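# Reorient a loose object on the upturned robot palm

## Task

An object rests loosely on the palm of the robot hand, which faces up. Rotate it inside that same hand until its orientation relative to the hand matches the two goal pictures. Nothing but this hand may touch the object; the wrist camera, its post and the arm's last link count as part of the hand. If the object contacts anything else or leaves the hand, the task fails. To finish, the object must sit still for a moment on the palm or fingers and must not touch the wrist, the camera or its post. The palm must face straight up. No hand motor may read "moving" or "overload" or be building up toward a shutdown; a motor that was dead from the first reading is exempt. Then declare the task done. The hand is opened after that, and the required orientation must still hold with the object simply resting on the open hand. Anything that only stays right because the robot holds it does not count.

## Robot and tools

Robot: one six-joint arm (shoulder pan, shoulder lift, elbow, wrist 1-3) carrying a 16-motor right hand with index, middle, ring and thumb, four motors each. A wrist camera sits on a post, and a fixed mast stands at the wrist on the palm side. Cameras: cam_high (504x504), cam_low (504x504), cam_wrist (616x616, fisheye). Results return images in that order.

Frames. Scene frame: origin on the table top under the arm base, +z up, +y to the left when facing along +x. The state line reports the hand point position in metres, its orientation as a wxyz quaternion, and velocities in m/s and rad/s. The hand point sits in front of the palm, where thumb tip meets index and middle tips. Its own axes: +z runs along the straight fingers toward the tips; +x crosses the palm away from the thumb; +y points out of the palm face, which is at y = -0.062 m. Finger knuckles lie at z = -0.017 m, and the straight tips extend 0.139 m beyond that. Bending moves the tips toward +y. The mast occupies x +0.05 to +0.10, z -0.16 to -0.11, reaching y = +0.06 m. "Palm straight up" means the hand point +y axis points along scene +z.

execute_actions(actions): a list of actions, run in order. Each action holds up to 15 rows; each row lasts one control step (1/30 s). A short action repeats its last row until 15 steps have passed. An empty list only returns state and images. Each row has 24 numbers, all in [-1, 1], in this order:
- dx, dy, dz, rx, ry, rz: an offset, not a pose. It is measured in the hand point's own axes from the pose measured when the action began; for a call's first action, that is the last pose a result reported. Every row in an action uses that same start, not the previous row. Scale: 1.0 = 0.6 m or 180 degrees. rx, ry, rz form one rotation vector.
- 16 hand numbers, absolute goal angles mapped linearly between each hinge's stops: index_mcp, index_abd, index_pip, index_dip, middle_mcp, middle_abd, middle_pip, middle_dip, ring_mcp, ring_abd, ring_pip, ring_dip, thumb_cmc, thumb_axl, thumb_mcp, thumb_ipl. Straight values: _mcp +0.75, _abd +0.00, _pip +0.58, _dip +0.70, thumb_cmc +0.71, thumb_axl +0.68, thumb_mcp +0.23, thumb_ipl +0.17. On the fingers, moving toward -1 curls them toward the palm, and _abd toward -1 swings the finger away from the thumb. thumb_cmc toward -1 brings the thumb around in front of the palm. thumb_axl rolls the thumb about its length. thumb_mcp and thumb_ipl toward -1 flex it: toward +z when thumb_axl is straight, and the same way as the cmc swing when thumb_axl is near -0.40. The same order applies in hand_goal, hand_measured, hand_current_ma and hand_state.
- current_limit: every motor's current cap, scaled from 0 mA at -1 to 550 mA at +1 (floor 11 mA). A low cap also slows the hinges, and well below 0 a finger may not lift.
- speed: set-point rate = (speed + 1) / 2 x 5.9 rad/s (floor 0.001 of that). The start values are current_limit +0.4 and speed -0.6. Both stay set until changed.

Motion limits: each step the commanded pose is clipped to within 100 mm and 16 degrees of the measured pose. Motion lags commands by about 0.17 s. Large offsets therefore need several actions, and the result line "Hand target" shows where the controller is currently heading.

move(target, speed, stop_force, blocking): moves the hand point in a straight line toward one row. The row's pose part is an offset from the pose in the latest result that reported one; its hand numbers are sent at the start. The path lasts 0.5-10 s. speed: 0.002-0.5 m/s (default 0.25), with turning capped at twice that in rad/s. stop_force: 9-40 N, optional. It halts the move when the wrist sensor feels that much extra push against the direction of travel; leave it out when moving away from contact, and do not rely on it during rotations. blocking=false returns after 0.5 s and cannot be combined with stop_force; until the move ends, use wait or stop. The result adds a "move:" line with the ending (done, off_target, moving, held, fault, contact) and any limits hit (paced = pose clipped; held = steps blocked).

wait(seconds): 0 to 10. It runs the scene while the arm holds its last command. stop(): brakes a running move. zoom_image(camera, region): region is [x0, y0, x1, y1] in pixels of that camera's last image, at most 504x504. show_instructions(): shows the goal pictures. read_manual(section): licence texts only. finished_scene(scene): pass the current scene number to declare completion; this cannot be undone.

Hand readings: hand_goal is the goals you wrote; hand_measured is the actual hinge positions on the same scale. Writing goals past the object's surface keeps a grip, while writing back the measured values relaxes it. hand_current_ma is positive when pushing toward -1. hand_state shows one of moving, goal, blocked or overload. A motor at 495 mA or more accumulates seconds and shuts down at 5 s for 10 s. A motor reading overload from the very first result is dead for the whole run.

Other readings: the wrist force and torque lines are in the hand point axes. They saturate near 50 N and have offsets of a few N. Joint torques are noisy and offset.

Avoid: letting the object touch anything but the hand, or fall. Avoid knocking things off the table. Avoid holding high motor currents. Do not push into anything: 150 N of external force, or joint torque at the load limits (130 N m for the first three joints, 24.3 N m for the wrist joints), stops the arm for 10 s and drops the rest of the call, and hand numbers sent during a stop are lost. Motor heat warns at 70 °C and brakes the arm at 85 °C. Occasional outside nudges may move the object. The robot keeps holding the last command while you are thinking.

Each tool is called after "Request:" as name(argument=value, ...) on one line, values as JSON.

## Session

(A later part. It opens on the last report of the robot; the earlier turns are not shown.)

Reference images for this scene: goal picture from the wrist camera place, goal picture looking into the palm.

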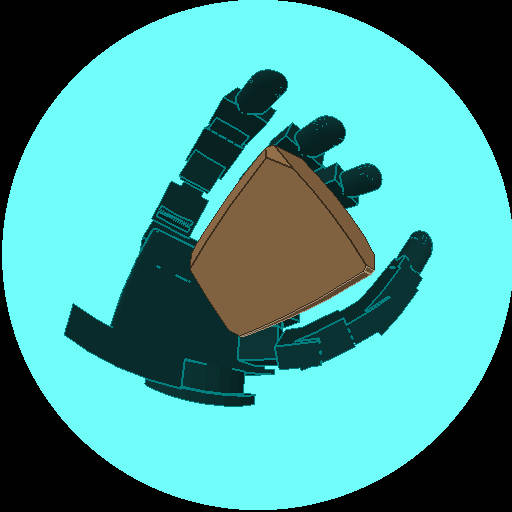

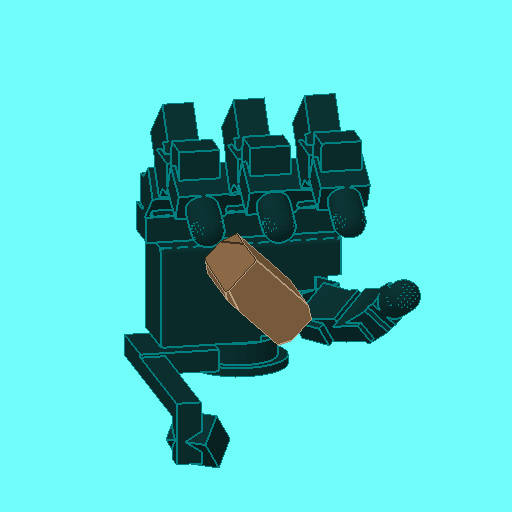

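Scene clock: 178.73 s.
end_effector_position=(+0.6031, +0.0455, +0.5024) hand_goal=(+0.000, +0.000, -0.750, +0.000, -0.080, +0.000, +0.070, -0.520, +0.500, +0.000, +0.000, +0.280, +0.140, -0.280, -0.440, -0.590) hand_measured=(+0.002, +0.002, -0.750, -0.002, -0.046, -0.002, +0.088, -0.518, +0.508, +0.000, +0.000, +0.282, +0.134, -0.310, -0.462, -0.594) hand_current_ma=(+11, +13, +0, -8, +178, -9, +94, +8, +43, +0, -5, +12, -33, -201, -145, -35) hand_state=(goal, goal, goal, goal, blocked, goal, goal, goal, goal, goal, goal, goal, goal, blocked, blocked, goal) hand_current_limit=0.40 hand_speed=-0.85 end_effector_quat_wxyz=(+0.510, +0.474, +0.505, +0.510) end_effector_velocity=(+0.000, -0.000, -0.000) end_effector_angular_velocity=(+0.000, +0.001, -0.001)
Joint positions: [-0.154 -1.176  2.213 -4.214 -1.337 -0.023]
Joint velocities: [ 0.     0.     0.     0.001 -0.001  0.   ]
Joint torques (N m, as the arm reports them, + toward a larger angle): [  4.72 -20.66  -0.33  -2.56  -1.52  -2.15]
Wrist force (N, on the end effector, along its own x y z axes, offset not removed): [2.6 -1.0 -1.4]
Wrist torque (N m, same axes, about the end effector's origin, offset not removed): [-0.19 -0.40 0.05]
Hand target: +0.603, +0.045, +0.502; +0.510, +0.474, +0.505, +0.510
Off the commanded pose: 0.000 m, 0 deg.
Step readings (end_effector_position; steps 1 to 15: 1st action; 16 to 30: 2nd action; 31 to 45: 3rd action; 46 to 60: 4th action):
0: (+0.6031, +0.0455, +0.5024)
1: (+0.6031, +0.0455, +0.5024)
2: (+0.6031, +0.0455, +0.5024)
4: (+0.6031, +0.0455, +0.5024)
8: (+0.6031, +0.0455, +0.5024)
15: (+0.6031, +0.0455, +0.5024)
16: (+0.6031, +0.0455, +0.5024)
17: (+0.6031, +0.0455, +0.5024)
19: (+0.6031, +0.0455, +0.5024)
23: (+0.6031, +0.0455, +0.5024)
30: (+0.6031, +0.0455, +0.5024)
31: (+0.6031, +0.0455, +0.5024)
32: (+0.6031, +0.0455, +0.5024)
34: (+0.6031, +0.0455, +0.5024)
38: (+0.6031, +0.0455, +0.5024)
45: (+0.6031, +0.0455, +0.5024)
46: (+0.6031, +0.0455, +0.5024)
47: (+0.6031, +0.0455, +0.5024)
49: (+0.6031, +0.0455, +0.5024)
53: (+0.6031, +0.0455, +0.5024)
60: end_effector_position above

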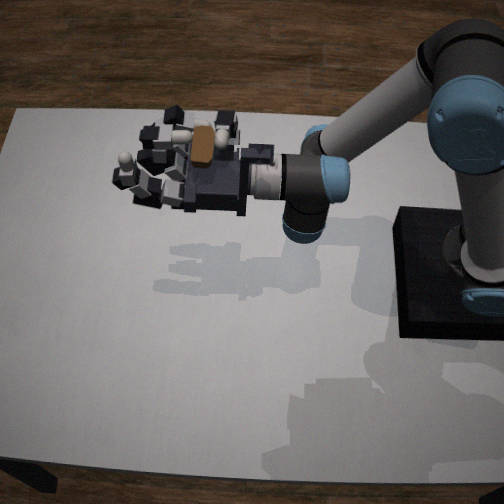

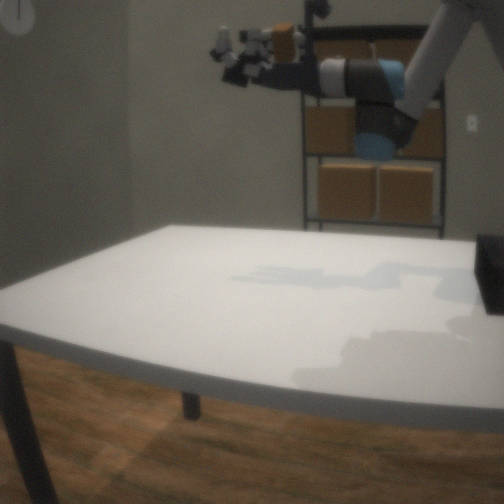

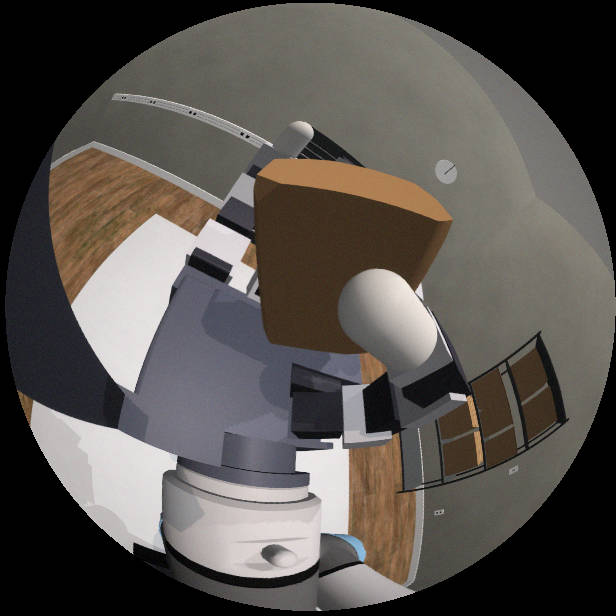

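Rotated back a bit; push again with index.

Request:
move(target=[0,0,0,0,0,0,0.0,0.6,-0.88,0,-0.08,0,0.07,-0.52,0.5,0,0,0.28,0.14,-0.28,-0.44,-0.59,0.4,-0.8])

Scene clock: 189.63 s.
end_effector_position=(+0.6031, +0.0455, +0.5024) hand_goal=(+0.000, +0.600, -0.880, +0.000, -0.080, +0.000, +0.070, -0.520, +0.500, +0.000, +0.000, +0.280, +0.140, -0.280, -0.440, -0.590) hand_measured=(+0.002, +0.594, -0.880, -0.002, -0.046, -0.002, +0.088, -0.518, +0.508, +0.000, +0.000, +0.282, +0.134, -0.310, -0.462, -0.594) hand_current_ma=(+11, -27, -1, -8, +178, -9, +92, +6, +43, +0, -5, +12, -33, -198, -145, -36) hand_state=(goal, goal, goal, goal, blocked, goal, goal, goal, goal, goal, goal, goal, goal, blocked, blocked, goal) hand_current_limit=0.40 hand_speed=-0.80 end_effector_quat_wxyz=(+0.510, +0.474, +0.505, +0.510) end_effector_velocity=(-0.000, -0.000, +0.001) end_effector_angular_velocity=(-0.000, -0.001, -0.000)
Joint positions: [-0.154 -1.176  2.213 -4.214 -1.337 -0.023]
Joint velocities: [-0.001 -0.001 -0.     0.     0.    -0.   ]
Joint torques (N m, as the arm reports them, + toward a larger angle): [  6.59 -21.67  -1.54  -2.8   -1.61  -1.94]
Wrist force (N, on the end effector, along its own x y z axes, offset not removed): [0.3 1.9 -1.4]
Wrist torque (N m, same axes, about the end effector's origin, offset not removed): [0.18 -0.12 -0.17]
Hand target: +0.603, +0.045, +0.502; +0.510, +0.474, +0.505, +0.510
Off the commanded pose: 0.000 m, 0 deg.
move: done

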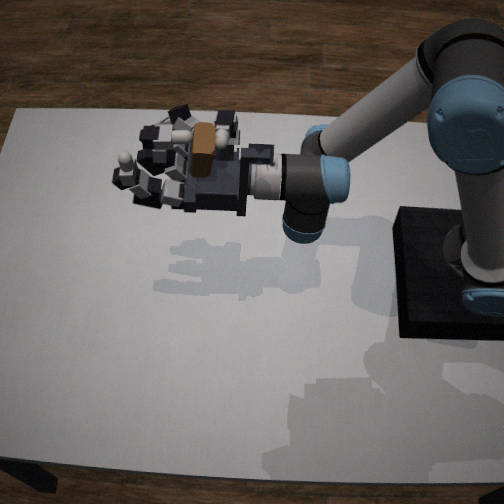

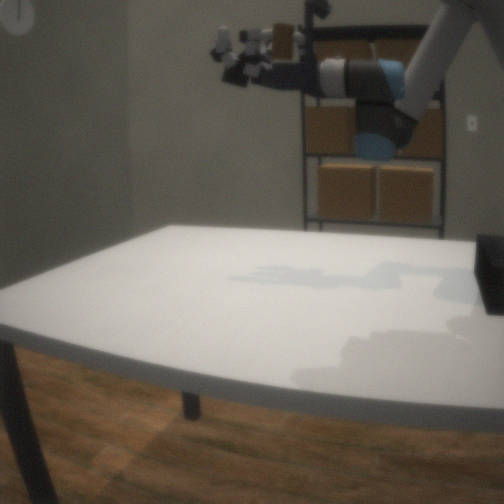

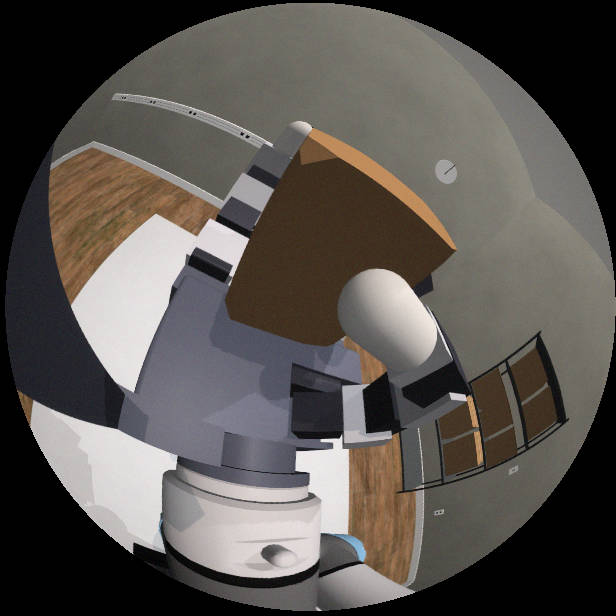

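Request:
move(target=[0,0,0,0,0,0,0.0,0.4,-0.88,0,0.05,0,0.07,-0.52,0.5,0,0,0.28,0.14,-0.4,-0.44,-0.59,0.4,-0.9])

Request:
move(target=[0,0,0,0,0,0,0.45,0.0,-0.88,0,0.3,0,0.07,-0.3,0.3,0,0,0.28,0.14,-0.5,0,-0.3,0.4,-0.6])

Request:
move(target=[0,0,0,0,0,0,0.45,0.75,-0.9,-0.8,0.3,0,0.07,-0.3,0.3,0,0,0.28,0.14,-0.5,0,-0.3,0.4,-0.5])

Request:
move(target=[0,0,0,0,0,0,-0.22,0.75,-0.9,-0.6,0.3,0,0.07,-0.3,0.3,0,0,0.28,0.14,-0.5,0,-0.3,0.4,-0.75])

Request:
zoom_image(camera="cam_high", region=[120, 70, 290, 230])

Scene clock: 200.47 s.
end_effector_position=(+0.6031, +0.0455, +0.5023) hand_goal=(+0.000, +0.400, -0.880, +0.000, +0.050, +0.000, +0.070, -0.520, +0.500, +0.000, +0.000, +0.280, +0.140, -0.400, -0.440, -0.590) hand_measured=(+0.002, +0.404, -0.880, -0.002, +0.054, -0.002, +0.072, -0.520, +0.508, +0.000, +0.000, +0.282, +0.138, -0.398, -0.448, -0.594) hand_current_ma=(+11, +18, -2, -8, +19, -9, +12, +1, +47, +0, -4, +12, -10, +13, -52, -35) hand_state=(goal, goal, goal, goal, goal, goal, goal, goal, goal, goal, goal, goal, goal, goal, goal, goal) hand_current_limit=0.40 hand_speed=-0.90 end_effector_quat_wxyz=(+0.510, +0.474, +0.505, +0.510) end_effector_velocity=(+0.000, -0.000, -0.000) end_effector_angular_velocity=(+0.000, +0.000, -0.000)
Joint positions: [-0.154 -1.176  2.213 -4.214 -1.337 -0.023]
Joint velocities: [-0.     0.    -0.001  0.001 -0.     0.   ]
Joint torques (N m, as the arm reports them, + toward a larger angle): [  5.45 -24.44  -4.58  -2.6   -1.35  -2.16]
Wrist force (N, on the end effector, along its own x y z axes, offset not removed): [-1.9 -0.2 -3.1]
Wrist torque (N m, same axes, about the end effector's origin, offset not removed): [0.18 0.27 -0.34]
Hand target: +0.603, +0.045, +0.502; +0.510, +0.474, +0.505, +0.510
Off the commanded pose: 0.000 m, 0 deg.
move: done

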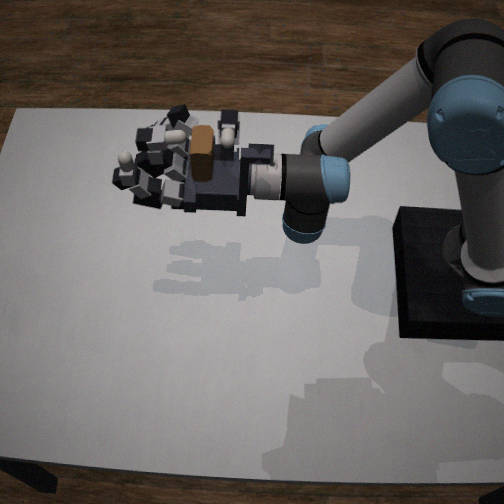

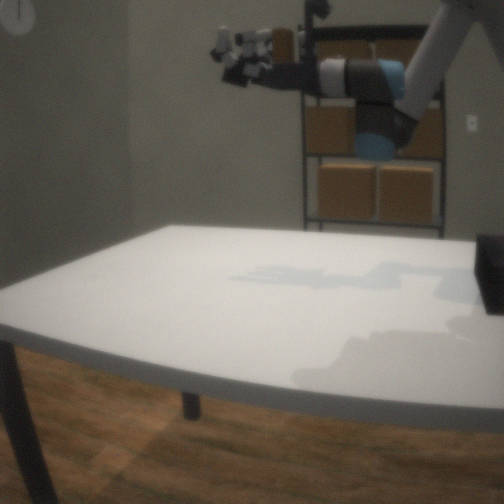

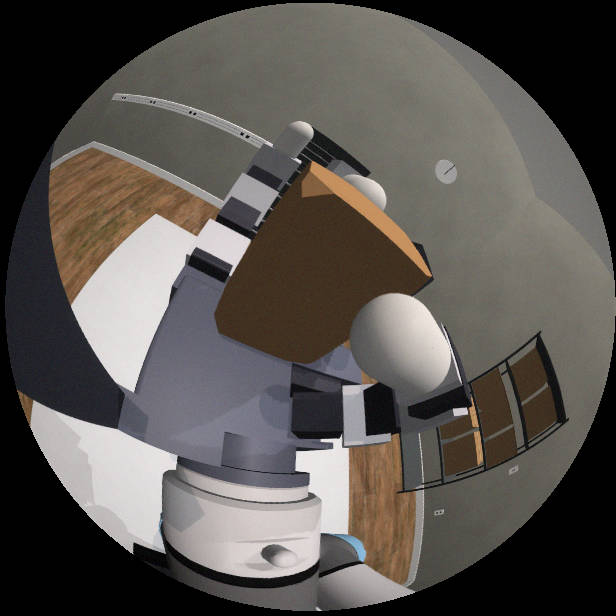

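Scene clock: 201.33 s.
end_effector_position=(+0.6031, +0.0455, +0.5023) hand_goal=(+0.450, +0.000, -0.880, +0.000, +0.300, +0.000, +0.070, -0.300, +0.300, +0.000, +0.000, +0.280, +0.140, -0.500, +0.000, -0.300) hand_measured=(+0.454, +0.004, -0.880, -0.002, +0.306, -0.002, +0.072, -0.304, +0.318, +0.000, +0.000, +0.282, +0.144, -0.498, +0.000, -0.302) hand_current_ma=(+25, +14, -2, -8, +34, -9, +11, -21, +110, +0, -4, +12, +19, +10, -5, -19) hand_state=(goal, goal, goal, goal, goal, goal, goal, goal, goal, goal, goal, goal, goal, goal, goal, goal) hand_current_limit=0.40 hand_speed=-0.60 end_effector_quat_wxyz=(+0.510, +0.474, +0.505, +0.510) end_effector_velocity=(+0.000, +0.000, +0.001) end_effector_angular_velocity=(-0.000, -0.001, +0.001)
Joint positions: [-0.154 -1.176  2.213 -4.214 -1.337 -0.023]
Joint velocities: [ 0.    -0.001 -0.001  0.001  0.001  0.   ]
Joint torques (N m, as the arm reports them, + toward a larger angle): [  5.26 -25.23  -5.96  -2.93  -1.72  -2.26]
Wrist force (N, on the end effector, along its own x y z axes, offset not removed): [1.3 1.4 -0.3]
Wrist torque (N m, same axes, about the end effector's origin, offset not removed): [0.09 -0.24 0.04]
Hand target: +0.603, +0.045, +0.502; +0.510, +0.474, +0.505, +0.510
Off the commanded pose: 0.000 m, 0 deg.
move: done

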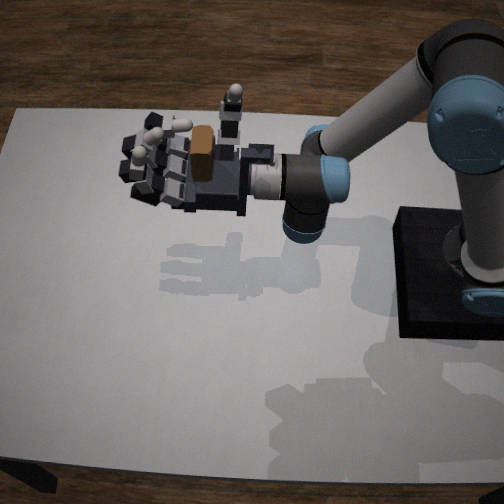

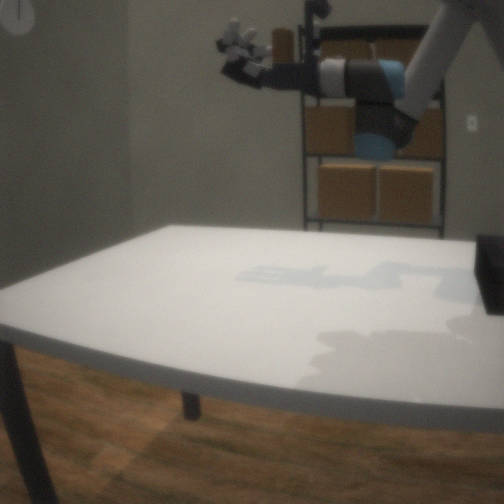

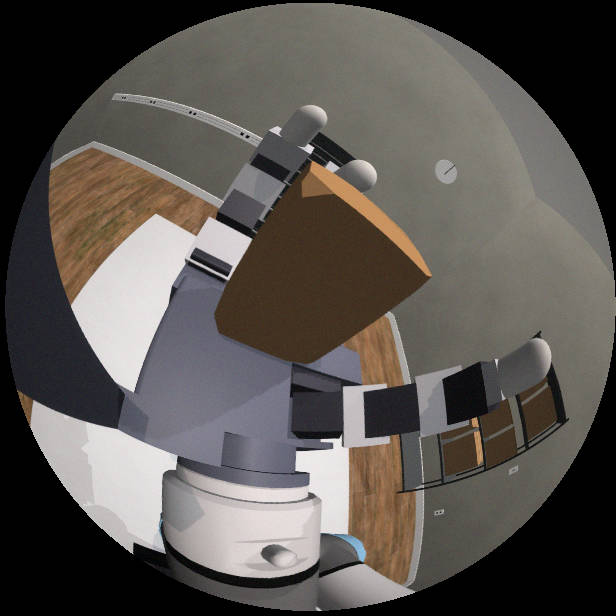

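Scene clock: 202.33 s.
end_effector_position=(+0.6031, +0.0455, +0.5023) hand_goal=(+0.450, +0.750, -0.900, -0.800, +0.300, +0.000, +0.070, -0.300, +0.300, +0.000, +0.000, +0.280, +0.140, -0.500, +0.000, -0.300) hand_measured=(+0.454, +0.748, -0.900, -0.792, +0.306, -0.002, +0.072, -0.304, +0.318, +0.000, +0.000, +0.282, +0.144, -0.498, +0.000, -0.302) hand_current_ma=(+25, -12, +4, +41, +34, -9, +11, -21, +110, +0, -4, +12, +19, +10, -5, -19) hand_state=(goal, goal, goal, goal, goal, goal, goal, goal, goal, goal, goal, goal, goal, goal, goal, goal) hand_current_limit=0.40 hand_speed=-0.50 end_effector_quat_wxyz=(+0.510, +0.474, +0.505, +0.510) end_effector_velocity=(+0.000, -0.000, -0.000) end_effector_angular_velocity=(+0.000, +0.001, -0.000)
Joint positions: [-0.154 -1.176  2.213 -4.214 -1.337 -0.023]
Joint velocities: [ 0.     0.    -0.001  0.001 -0.     0.   ]
Joint torques (N m, as the arm reports them, + toward a larger angle): [  5.15 -24.79  -4.88  -2.56  -1.62  -2.08]
Wrist force (N, on the end effector, along its own x y z axes, offset not removed): [0.4 1.0 -2.0]
Wrist torque (N m, same axes, about the end effector's origin, offset not removed): [0.17 -0.10 0.00]
Hand target: +0.603, +0.045, +0.502; +0.510, +0.474, +0.505, +0.510
Off the commanded pose: 0.000 m, 0 deg.
move: done

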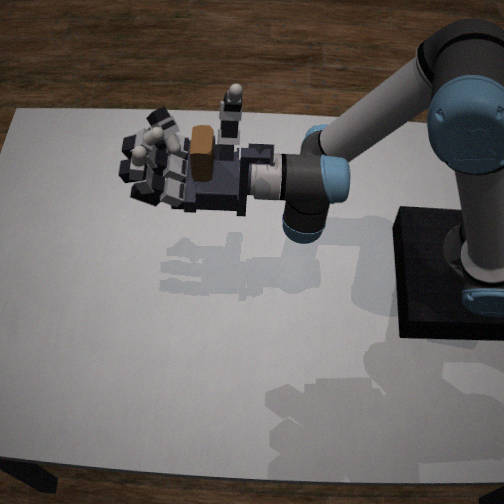

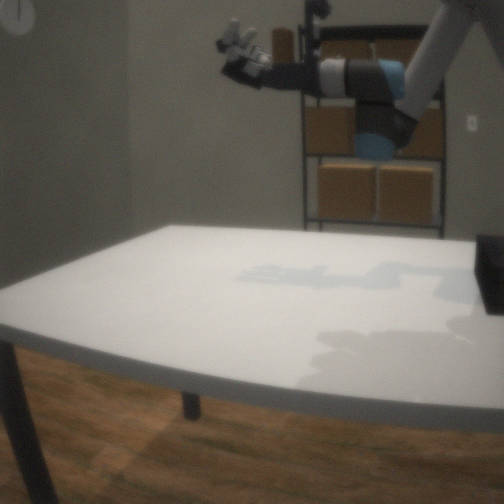

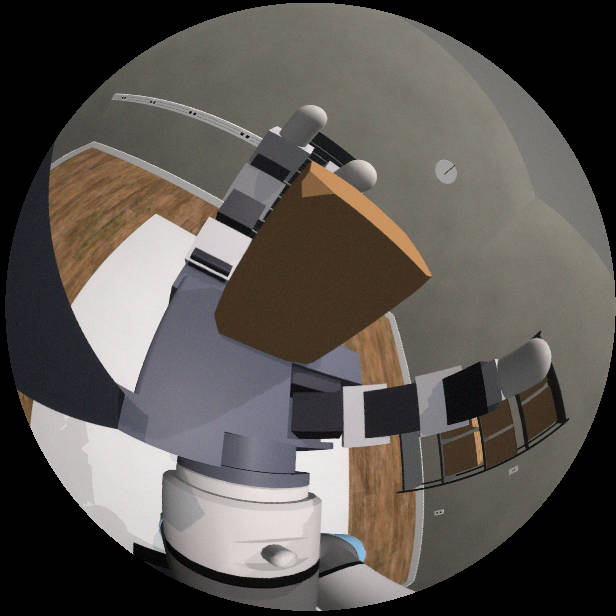

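Scene clock: 203.77 s.
end_effector_position=(+0.6031, +0.0455, +0.5023) hand_goal=(-0.220, +0.750, -0.900, -0.600, +0.300, +0.000, +0.070, -0.300, +0.300, +0.000, +0.000, +0.280, +0.140, -0.500, +0.000, -0.300) hand_measured=(-0.212, +0.748, -0.900, -0.604, +0.306, -0.002, +0.072, -0.304, +0.318, +0.000, +0.000, +0.282, +0.144, -0.498, +0.000, -0.302) hand_current_ma=(+39, -9, +3, -18, +34, -9, +11, -21, +110, +0, -4, +12, +19, +10, -5, -19) hand_state=(goal, goal, goal, goal, goal, goal, goal, goal, goal, goal, goal, goal, goal, goal, goal, goal) hand_current_limit=0.40 hand_speed=-0.75 end_effector_quat_wxyz=(+0.510, +0.474, +0.505, +0.510) end_effector_velocity=(-0.001, -0.001, +0.001) end_effector_angular_velocity=(-0.001, -0.002, -0.002)
Joint positions: [-0.154 -1.176  2.213 -4.214 -1.337 -0.023]
Joint velocities: [-0.001 -0.001  0.001 -0.002 -0.002 -0.   ]
Joint torques (N m, as the arm reports them, + toward a larger angle): [  6.06 -26.71  -6.09  -2.66  -1.55  -2.01]
Wrist force (N, on the end effector, along its own x y z axes, offset not removed): [-0.4 -0.5 -0.1]
Wrist torque (N m, same axes, about the end effector's origin, offset not removed): [-0.22 0.05 -0.04]
Hand target: +0.603, +0.045, +0.502; +0.510, +0.474, +0.505, +0.510
Off the commanded pose: 0.000 m, 0 deg.
move: done

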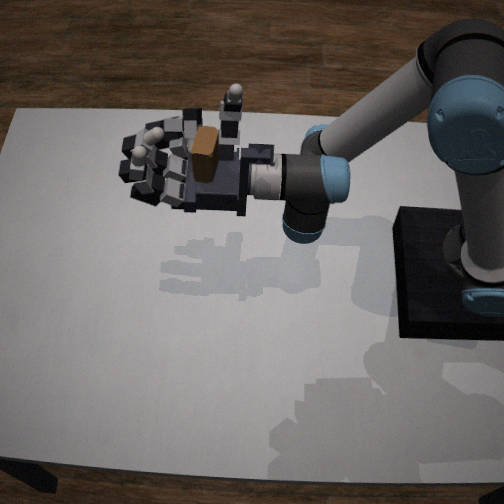

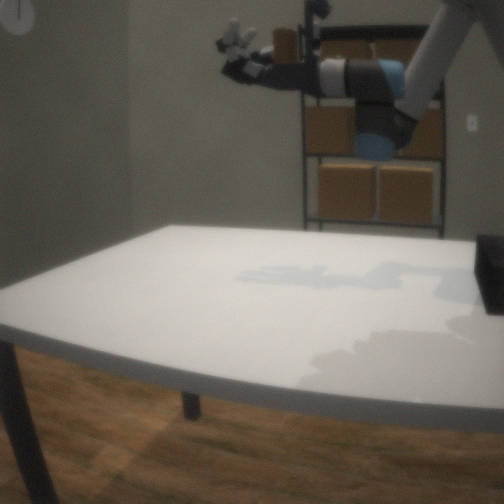

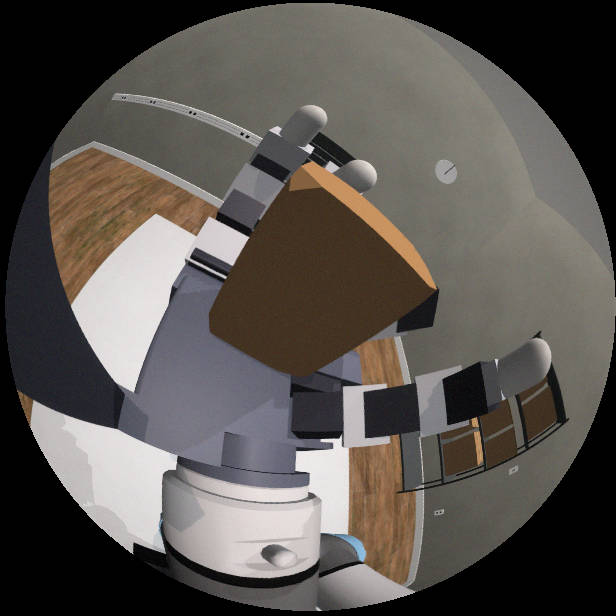

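Region (120, 70, 290, 230) of cam_high's 504x504 image, scaled by 2.965, with more detail than that image has; it fills the top 474 rows of this view, and the rest is white.

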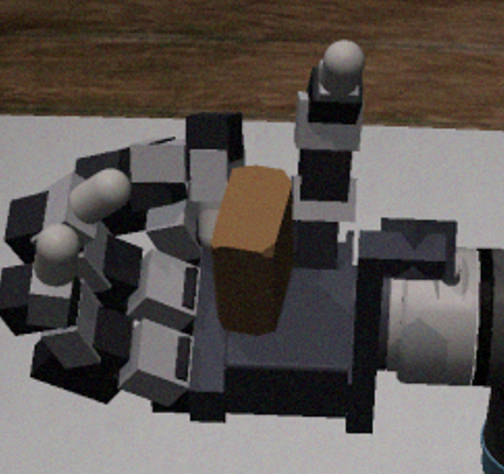

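Request:
move(target=[0,0,0,0,0,0,-0.25,0.78,-0.9,-0.2,0.3,0,0.07,-0.3,0.3,0,0,0.28,0.14,-0.5,0,-0.3,0.4,-0.85])

Request:
zoom_image(camera="cam_high", region=[120, 70, 290, 230])

Scene clock: 210.83 s.
end_effector_position=(+0.6031, +0.0455, +0.5023) hand_goal=(-0.250, +0.780, -0.900, -0.200, +0.300, +0.000, +0.070, -0.300, +0.300, +0.000, +0.000, +0.280, +0.140, -0.500, +0.000, -0.300) hand_measured=(-0.246, +0.778, -0.900, -0.206, +0.306, -0.002, +0.072, -0.304, +0.318, +0.000, +0.000, +0.282, +0.144, -0.498, +0.000, -0.302) hand_current_ma=(+21, -11, -2, -26, +34, -9, +11, -21, +110, +0, -4, +12, +19, +10, -5, -19) hand_state=(goal, goal, goal, goal, goal, goal, goal, goal, goal, goal, goal, goal, goal, goal, goal, goal) hand_current_limit=0.40 hand_speed=-0.85 end_effector_quat_wxyz=(+0.510, +0.474, +0.505, +0.510) end_effector_velocity=(+0.000, -0.001, -0.000) end_effector_angular_velocity=(+0.000, +0.002, -0.001)
Joint positions: [-0.154 -1.176  2.213 -4.214 -1.337 -0.023]
Joint velocities: [-0.001 -0.001  0.     0.002 -0.001 -0.   ]
Joint torques (N m, as the arm reports them, + toward a larger angle): [  4.51 -24.17  -5.35  -2.65  -1.35  -2.11]
Wrist force (N, on the end effector, along its own x y z axes, offset not removed): [-0.9 1.0 -1.3]
Wrist torque (N m, same axes, about the end effector's origin, offset not removed): [0.06 0.01 -0.07]
Hand target: +0.603, +0.045, +0.502; +0.510, +0.474, +0.505, +0.510
Off the commanded pose: 0.000 m, 0 deg.
move: done

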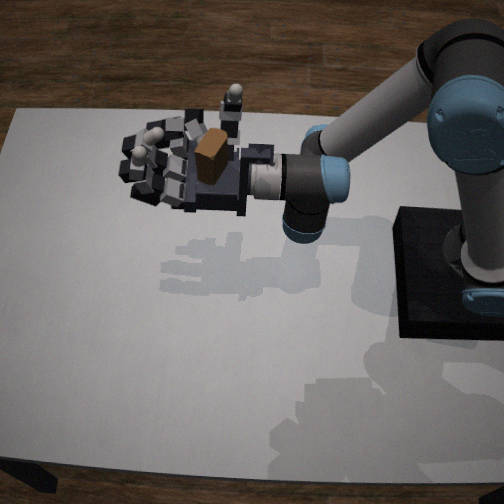

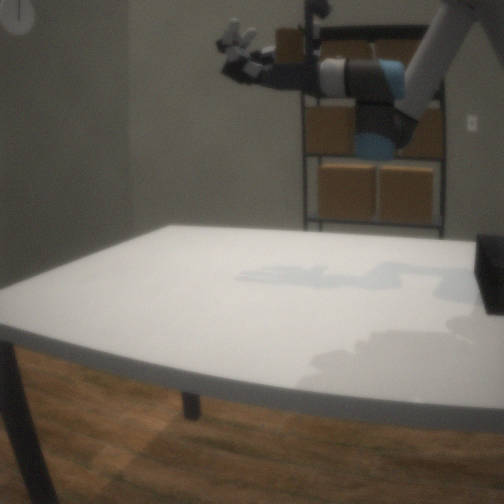

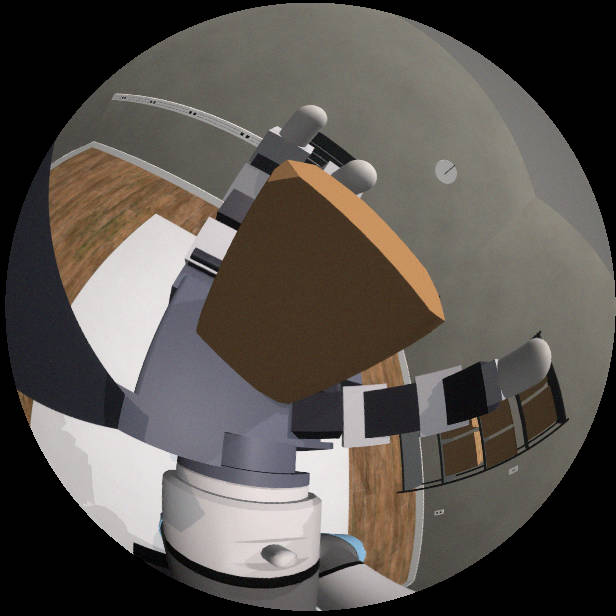

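Region (120, 70, 290, 230) of cam_high's 504x504 image, scaled by 2.965, with more detail than that image has; it fills the top 474 rows of this view, and the rest is white.

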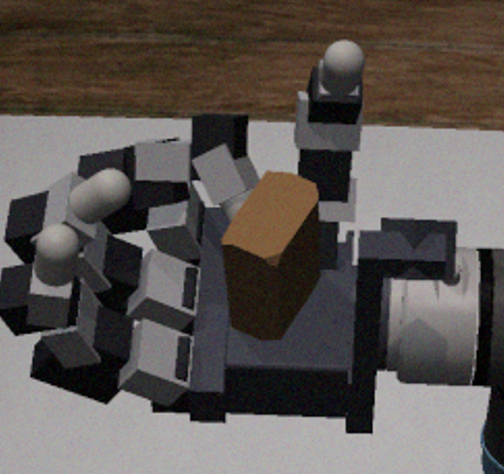

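About 28°; need ~47°.

Request:
move(target=[0,0,0,0,0,0,-0.33,0.85,-0.92,0.02,0.3,0,0.07,-0.3,0.3,0,0,0.28,0.14,-0.5,0,-0.3,0.4,-0.88])

Request:
move(target=[0,0,0,0,0,0,-0.42,0.92,-1,0.17,0.3,0,0.07,-0.3,0.3,0,0,0.28,0.14,-0.5,0,-0.3,0.4,-0.88])

Request:
zoom_image(camera="cam_high", region=[120, 70, 290, 230])

Scene clock: 221.50 s.
end_effector_position=(+0.6031, +0.0455, +0.5023) hand_goal=(-0.330, +0.850, -0.920, +0.020, +0.300, +0.000, +0.070, -0.300, +0.300, +0.000, +0.000, +0.280, +0.140, -0.500, +0.000, -0.300) hand_measured=(-0.328, +0.848, -0.920, +0.016, +0.306, -0.002, +0.072, -0.304, +0.318, +0.000, +0.000, +0.282, +0.144, -0.498, +0.000, -0.302) hand_current_ma=(+13, -9, -1, -25, +34, -9, +11, -21, +110, +0, -4, +12, +19, +10, -5, -19) hand_state=(goal, goal, goal, goal, goal, goal, goal, goal, goal, goal, goal, goal, goal, goal, goal, goal) hand_current_limit=0.40 hand_speed=-0.88 end_effector_quat_wxyz=(+0.510, +0.474, +0.505, +0.510) end_effector_velocity=(+0.000, +0.000, -0.001) end_effector_angular_velocity=(+0.001, +0.003, +0.000)
Joint positions: [-0.154 -1.176  2.213 -4.214 -1.337 -0.023]
Joint velocities: [ 0.001 -0.     0.     0.003 -0.     0.   ]
Joint torques (N m, as the arm reports them, + toward a larger angle): [  5.25 -24.71  -6.1   -3.03  -1.7   -2.02]
Wrist force (N, on the end effector, along its own x y z axes, offset not removed): [-0.9 -0.9 0.2]
Wrist torque (N m, same axes, about the end effector's origin, offset not removed): [-0.22 0.06 -0.34]
Hand target: +0.603, +0.045, +0.502; +0.510, +0.474, +0.505, +0.510
Off the commanded pose: 0.000 m, 0 deg.
move: done

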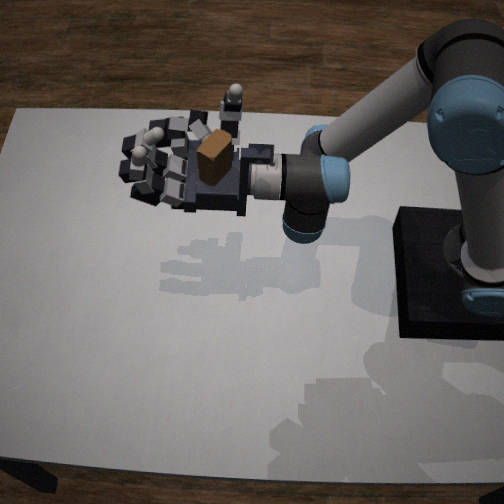

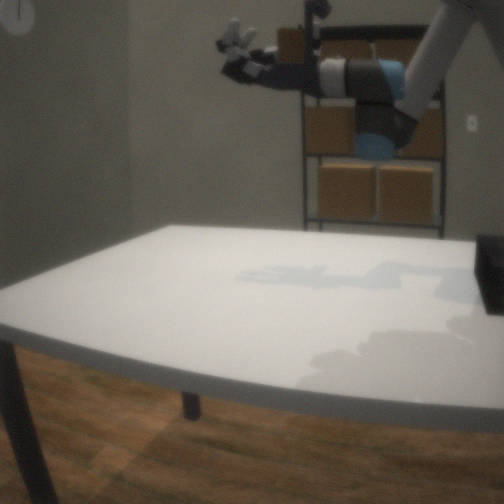

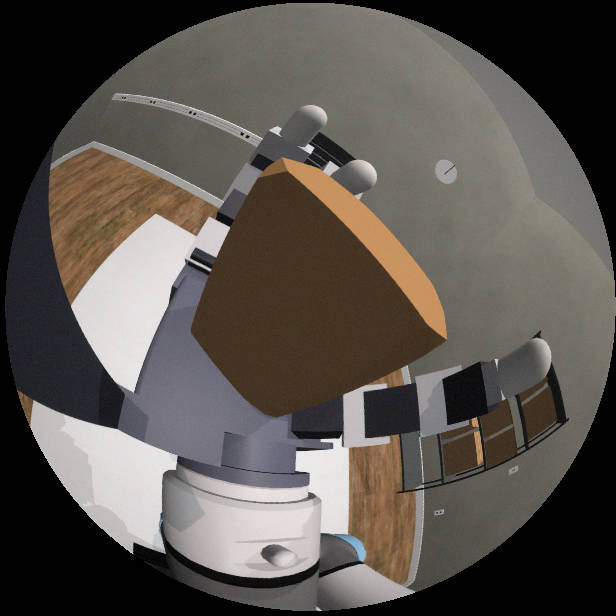

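Scene clock: 222.27 s.
end_effector_position=(+0.6031, +0.0455, +0.5023) hand_goal=(-0.420, +0.920, -1.000, +0.170, +0.300, +0.000, +0.070, -0.300, +0.300, +0.000, +0.000, +0.280, +0.140, -0.500, +0.000, -0.300) hand_measured=(-0.418, +0.920, -1.000, +0.166, +0.306, -0.002, +0.072, -0.304, +0.318, +0.000, +0.000, +0.282, +0.144, -0.498, +0.000, -0.302) hand_current_ma=(+9, +1, +1, -24, +34, -9, +11, -21, +110, +0, -4, +12, +19, +10, -5, -19) hand_state=(goal, goal, goal, goal, goal, goal, goal, goal, goal, goal, goal, goal, goal, goal, goal, goal) hand_current_limit=0.40 hand_speed=-0.88 end_effector_quat_wxyz=(+0.510, +0.474, +0.505, +0.510) end_effector_velocity=(-0.000, -0.000, -0.001) end_effector_angular_velocity=(+0.001, +0.004, -0.001)
Joint positions: [-0.154 -1.176  2.213 -4.214 -1.337 -0.023]
Joint velocities: [-0.    -0.     0.003  0.001 -0.001  0.   ]
Joint torques (N m, as the arm reports them, + toward a larger angle): [  6.1  -25.08  -5.7   -2.7   -1.67  -1.96]
Wrist force (N, on the end effector, along its own x y z axes, offset not removed): [-1.7 0.5 -1.0]
Wrist torque (N m, same axes, about the end effector's origin, offset not removed): [-0.05 0.12 -0.18]
Hand target: +0.603, +0.045, +0.502; +0.510, +0.474, +0.505, +0.510
Off the commanded pose: 0.000 m, 0 deg.
move: done

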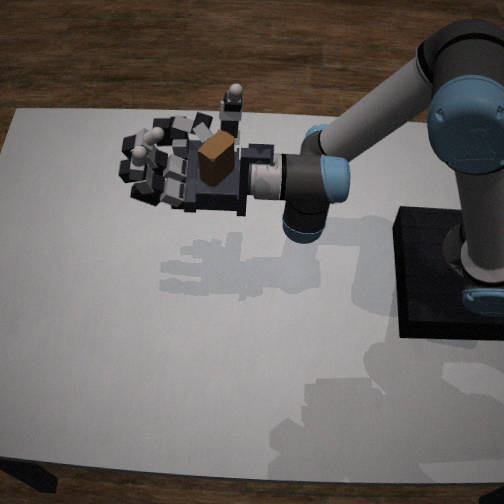

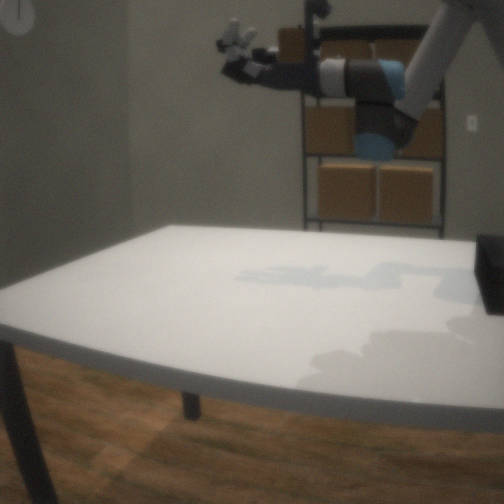

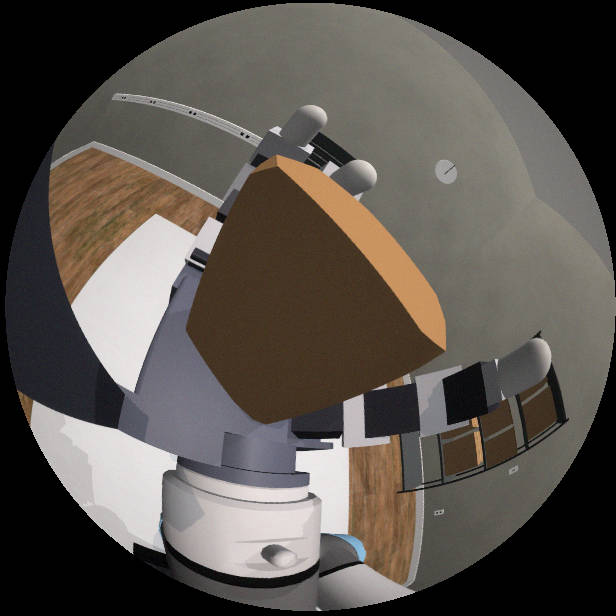

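Region (120, 70, 290, 230) of cam_high's 504x504 image, scaled by 2.965, with more detail than that image has; it fills the top 474 rows of this view, and the rest is white.

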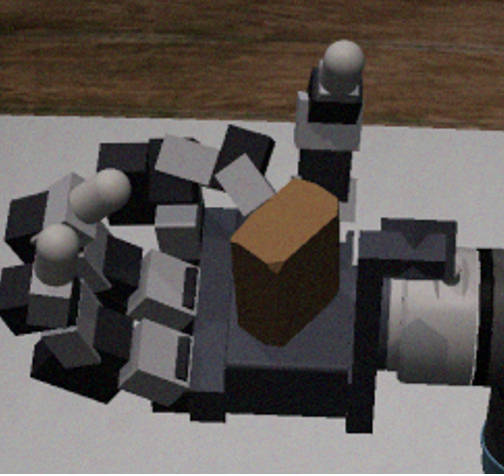

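About 40°; a little more, then retract.

Request:
move(target=[0,0,0,0,0,0,-0.52,1,-1,0.27,0.3,0,0.07,-0.3,0.3,0,0,0.28,0.14,-0.5,0,-0.3,0.4,-0.88])

Request:
move(target=[0,0,0,0,0,0,0.4,0.2,-1,0.1,0.3,0,0.07,-0.3,0.3,0,0,0.28,0.14,-0.5,0,-0.3,0.4,-0.6])

Request:
zoom_image(camera="cam_high", region=[120, 70, 290, 230])

Scene clock: 229.93 s.
end_effector_position=(+0.6031, +0.0455, +0.5023) hand_goal=(-0.520, +1.000, -1.000, +0.270, +0.300, +0.000, +0.070, -0.300, +0.300, +0.000, +0.000, +0.280, +0.140, -0.500, +0.000, -0.300) hand_measured=(-0.492, +1.000, -1.000, +0.260, +0.306, -0.002, +0.072, -0.304, +0.318, +0.000, +0.000, +0.282, +0.144, -0.498, +0.000, -0.302) hand_current_ma=(+147, -1, +1, -51, +34, -9, +11, -21, +110, +0, -4, +12, +19, +10, -5, -19) hand_state=(blocked, goal, goal, goal, goal, goal, goal, goal, goal, goal, goal, goal, goal, goal, goal, goal) hand_current_limit=0.40 hand_speed=-0.88 end_effector_quat_wxyz=(+0.510, +0.474, +0.505, +0.510) end_effector_velocity=(+0.001, -0.000, +0.000) end_effector_angular_velocity=(-0.000, -0.001, -0.001)
Joint positions: [-0.154 -1.176  2.213 -4.214 -1.337 -0.023]
Joint velocities: [-0.     0.001 -0.002  0.    -0.001 -0.   ]
Joint torques (N m, as the arm reports them, + toward a larger angle): [  4.78 -24.81  -5.33  -2.54  -1.72  -2.13]
Wrist force (N, on the end effector, along its own x y z axes, offset not removed): [1.8 -0.8 -0.6]
Wrist torque (N m, same axes, about the end effector's origin, offset not removed): [-0.16 -0.32 0.03]
Hand target: +0.603, +0.045, +0.502; +0.510, +0.474, +0.505, +0.510
Off the commanded pose: 0.000 m, 0 deg.
move: done

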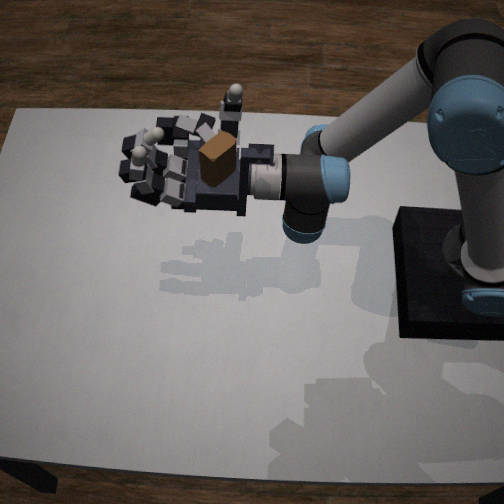

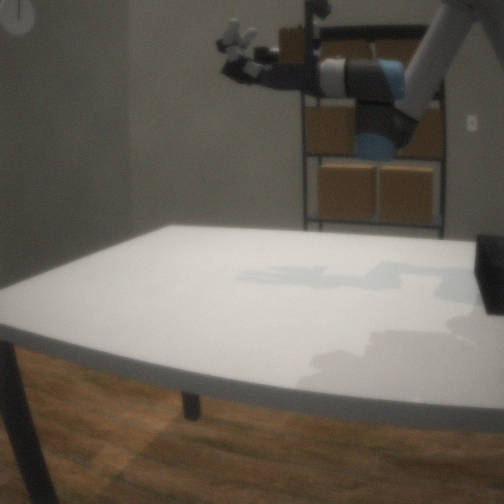

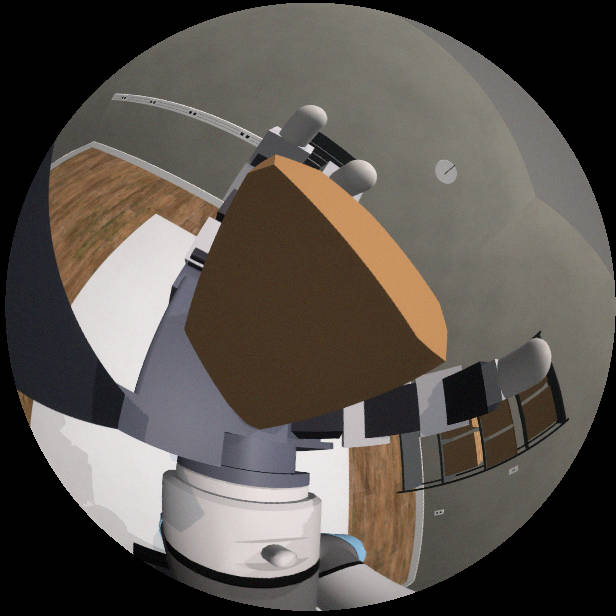

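Scene clock: 231.20 s.
end_effector_position=(+0.6031, +0.0455, +0.5023) hand_goal=(+0.400, +0.200, -1.000, +0.100, +0.300, +0.000, +0.070, -0.300, +0.300, +0.000, +0.000, +0.280, +0.140, -0.500, +0.000, -0.300) hand_measured=(+0.404, +0.204, -1.000, +0.102, +0.306, -0.002, +0.072, -0.304, +0.318, +0.000, +0.000, +0.282, +0.144, -0.498, +0.000, -0.302) hand_current_ma=(+21, +15, +1, +11, +34, -9, +11, -21, +110, +0, -4, +12, +19, +10, -5, -19) hand_state=(goal, goal, goal, goal, goal, goal, goal, goal, goal, goal, goal, goal, goal, goal, goal, goal) hand_current_limit=0.40 hand_speed=-0.60 end_effector_quat_wxyz=(+0.510, +0.474, +0.505, +0.510) end_effector_velocity=(-0.000, -0.000, -0.000) end_effector_angular_velocity=(+0.000, -0.000, -0.000)
Joint positions: [-0.154 -1.176  2.213 -4.214 -1.337 -0.023]
Joint velocities: [-0.    -0.     0.001 -0.001  0.     0.   ]
Joint torques (N m, as the arm reports them, + toward a larger angle): [  5.16 -24.85  -4.14  -3.05  -1.92  -2.19]
Wrist force (N, on the end effector, along its own x y z axes, offset not removed): [-3.0 -0.5 -2.7]
Wrist torque (N m, same axes, about the end effector's origin, offset not removed): [0.04 0.36 -0.49]
Hand target: +0.603, +0.045, +0.502; +0.510, +0.474, +0.505, +0.510
Off the commanded pose: 0.000 m, 0 deg.
move: done

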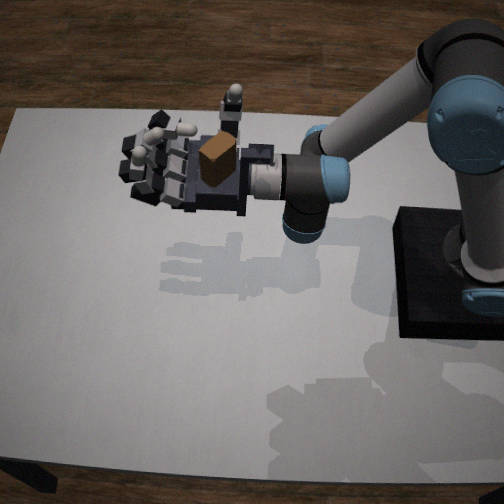

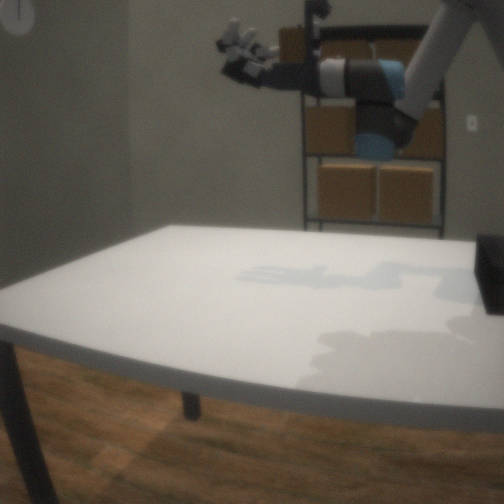

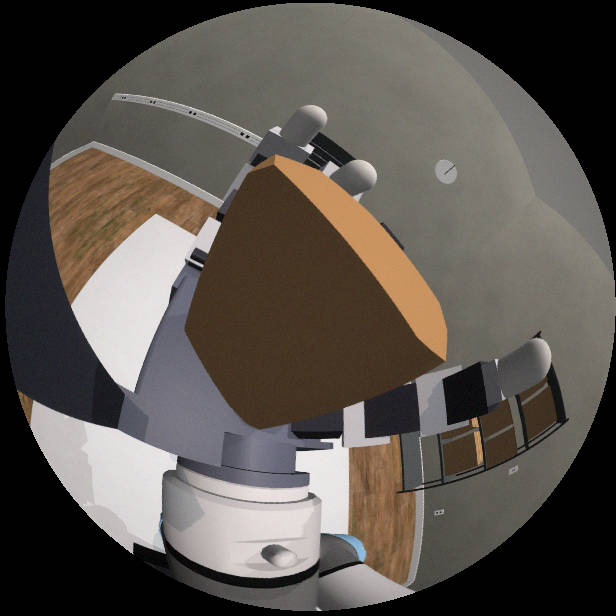

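Region (120, 70, 290, 230) of cam_high's 504x504 image, scaled by 2.965, with more detail than that image has; it fills the top 474 rows of this view, and the rest is white.

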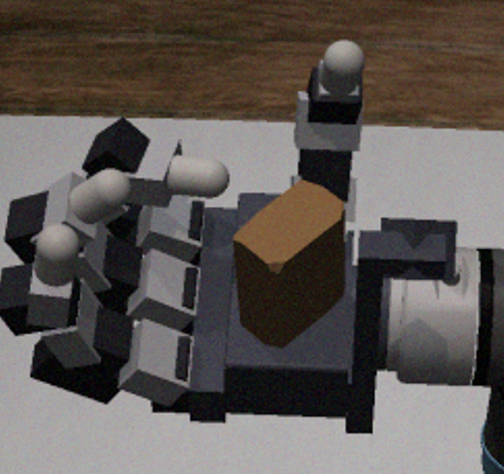

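Request:
finished_scene(scene=2)

The scene is finished: the task was done.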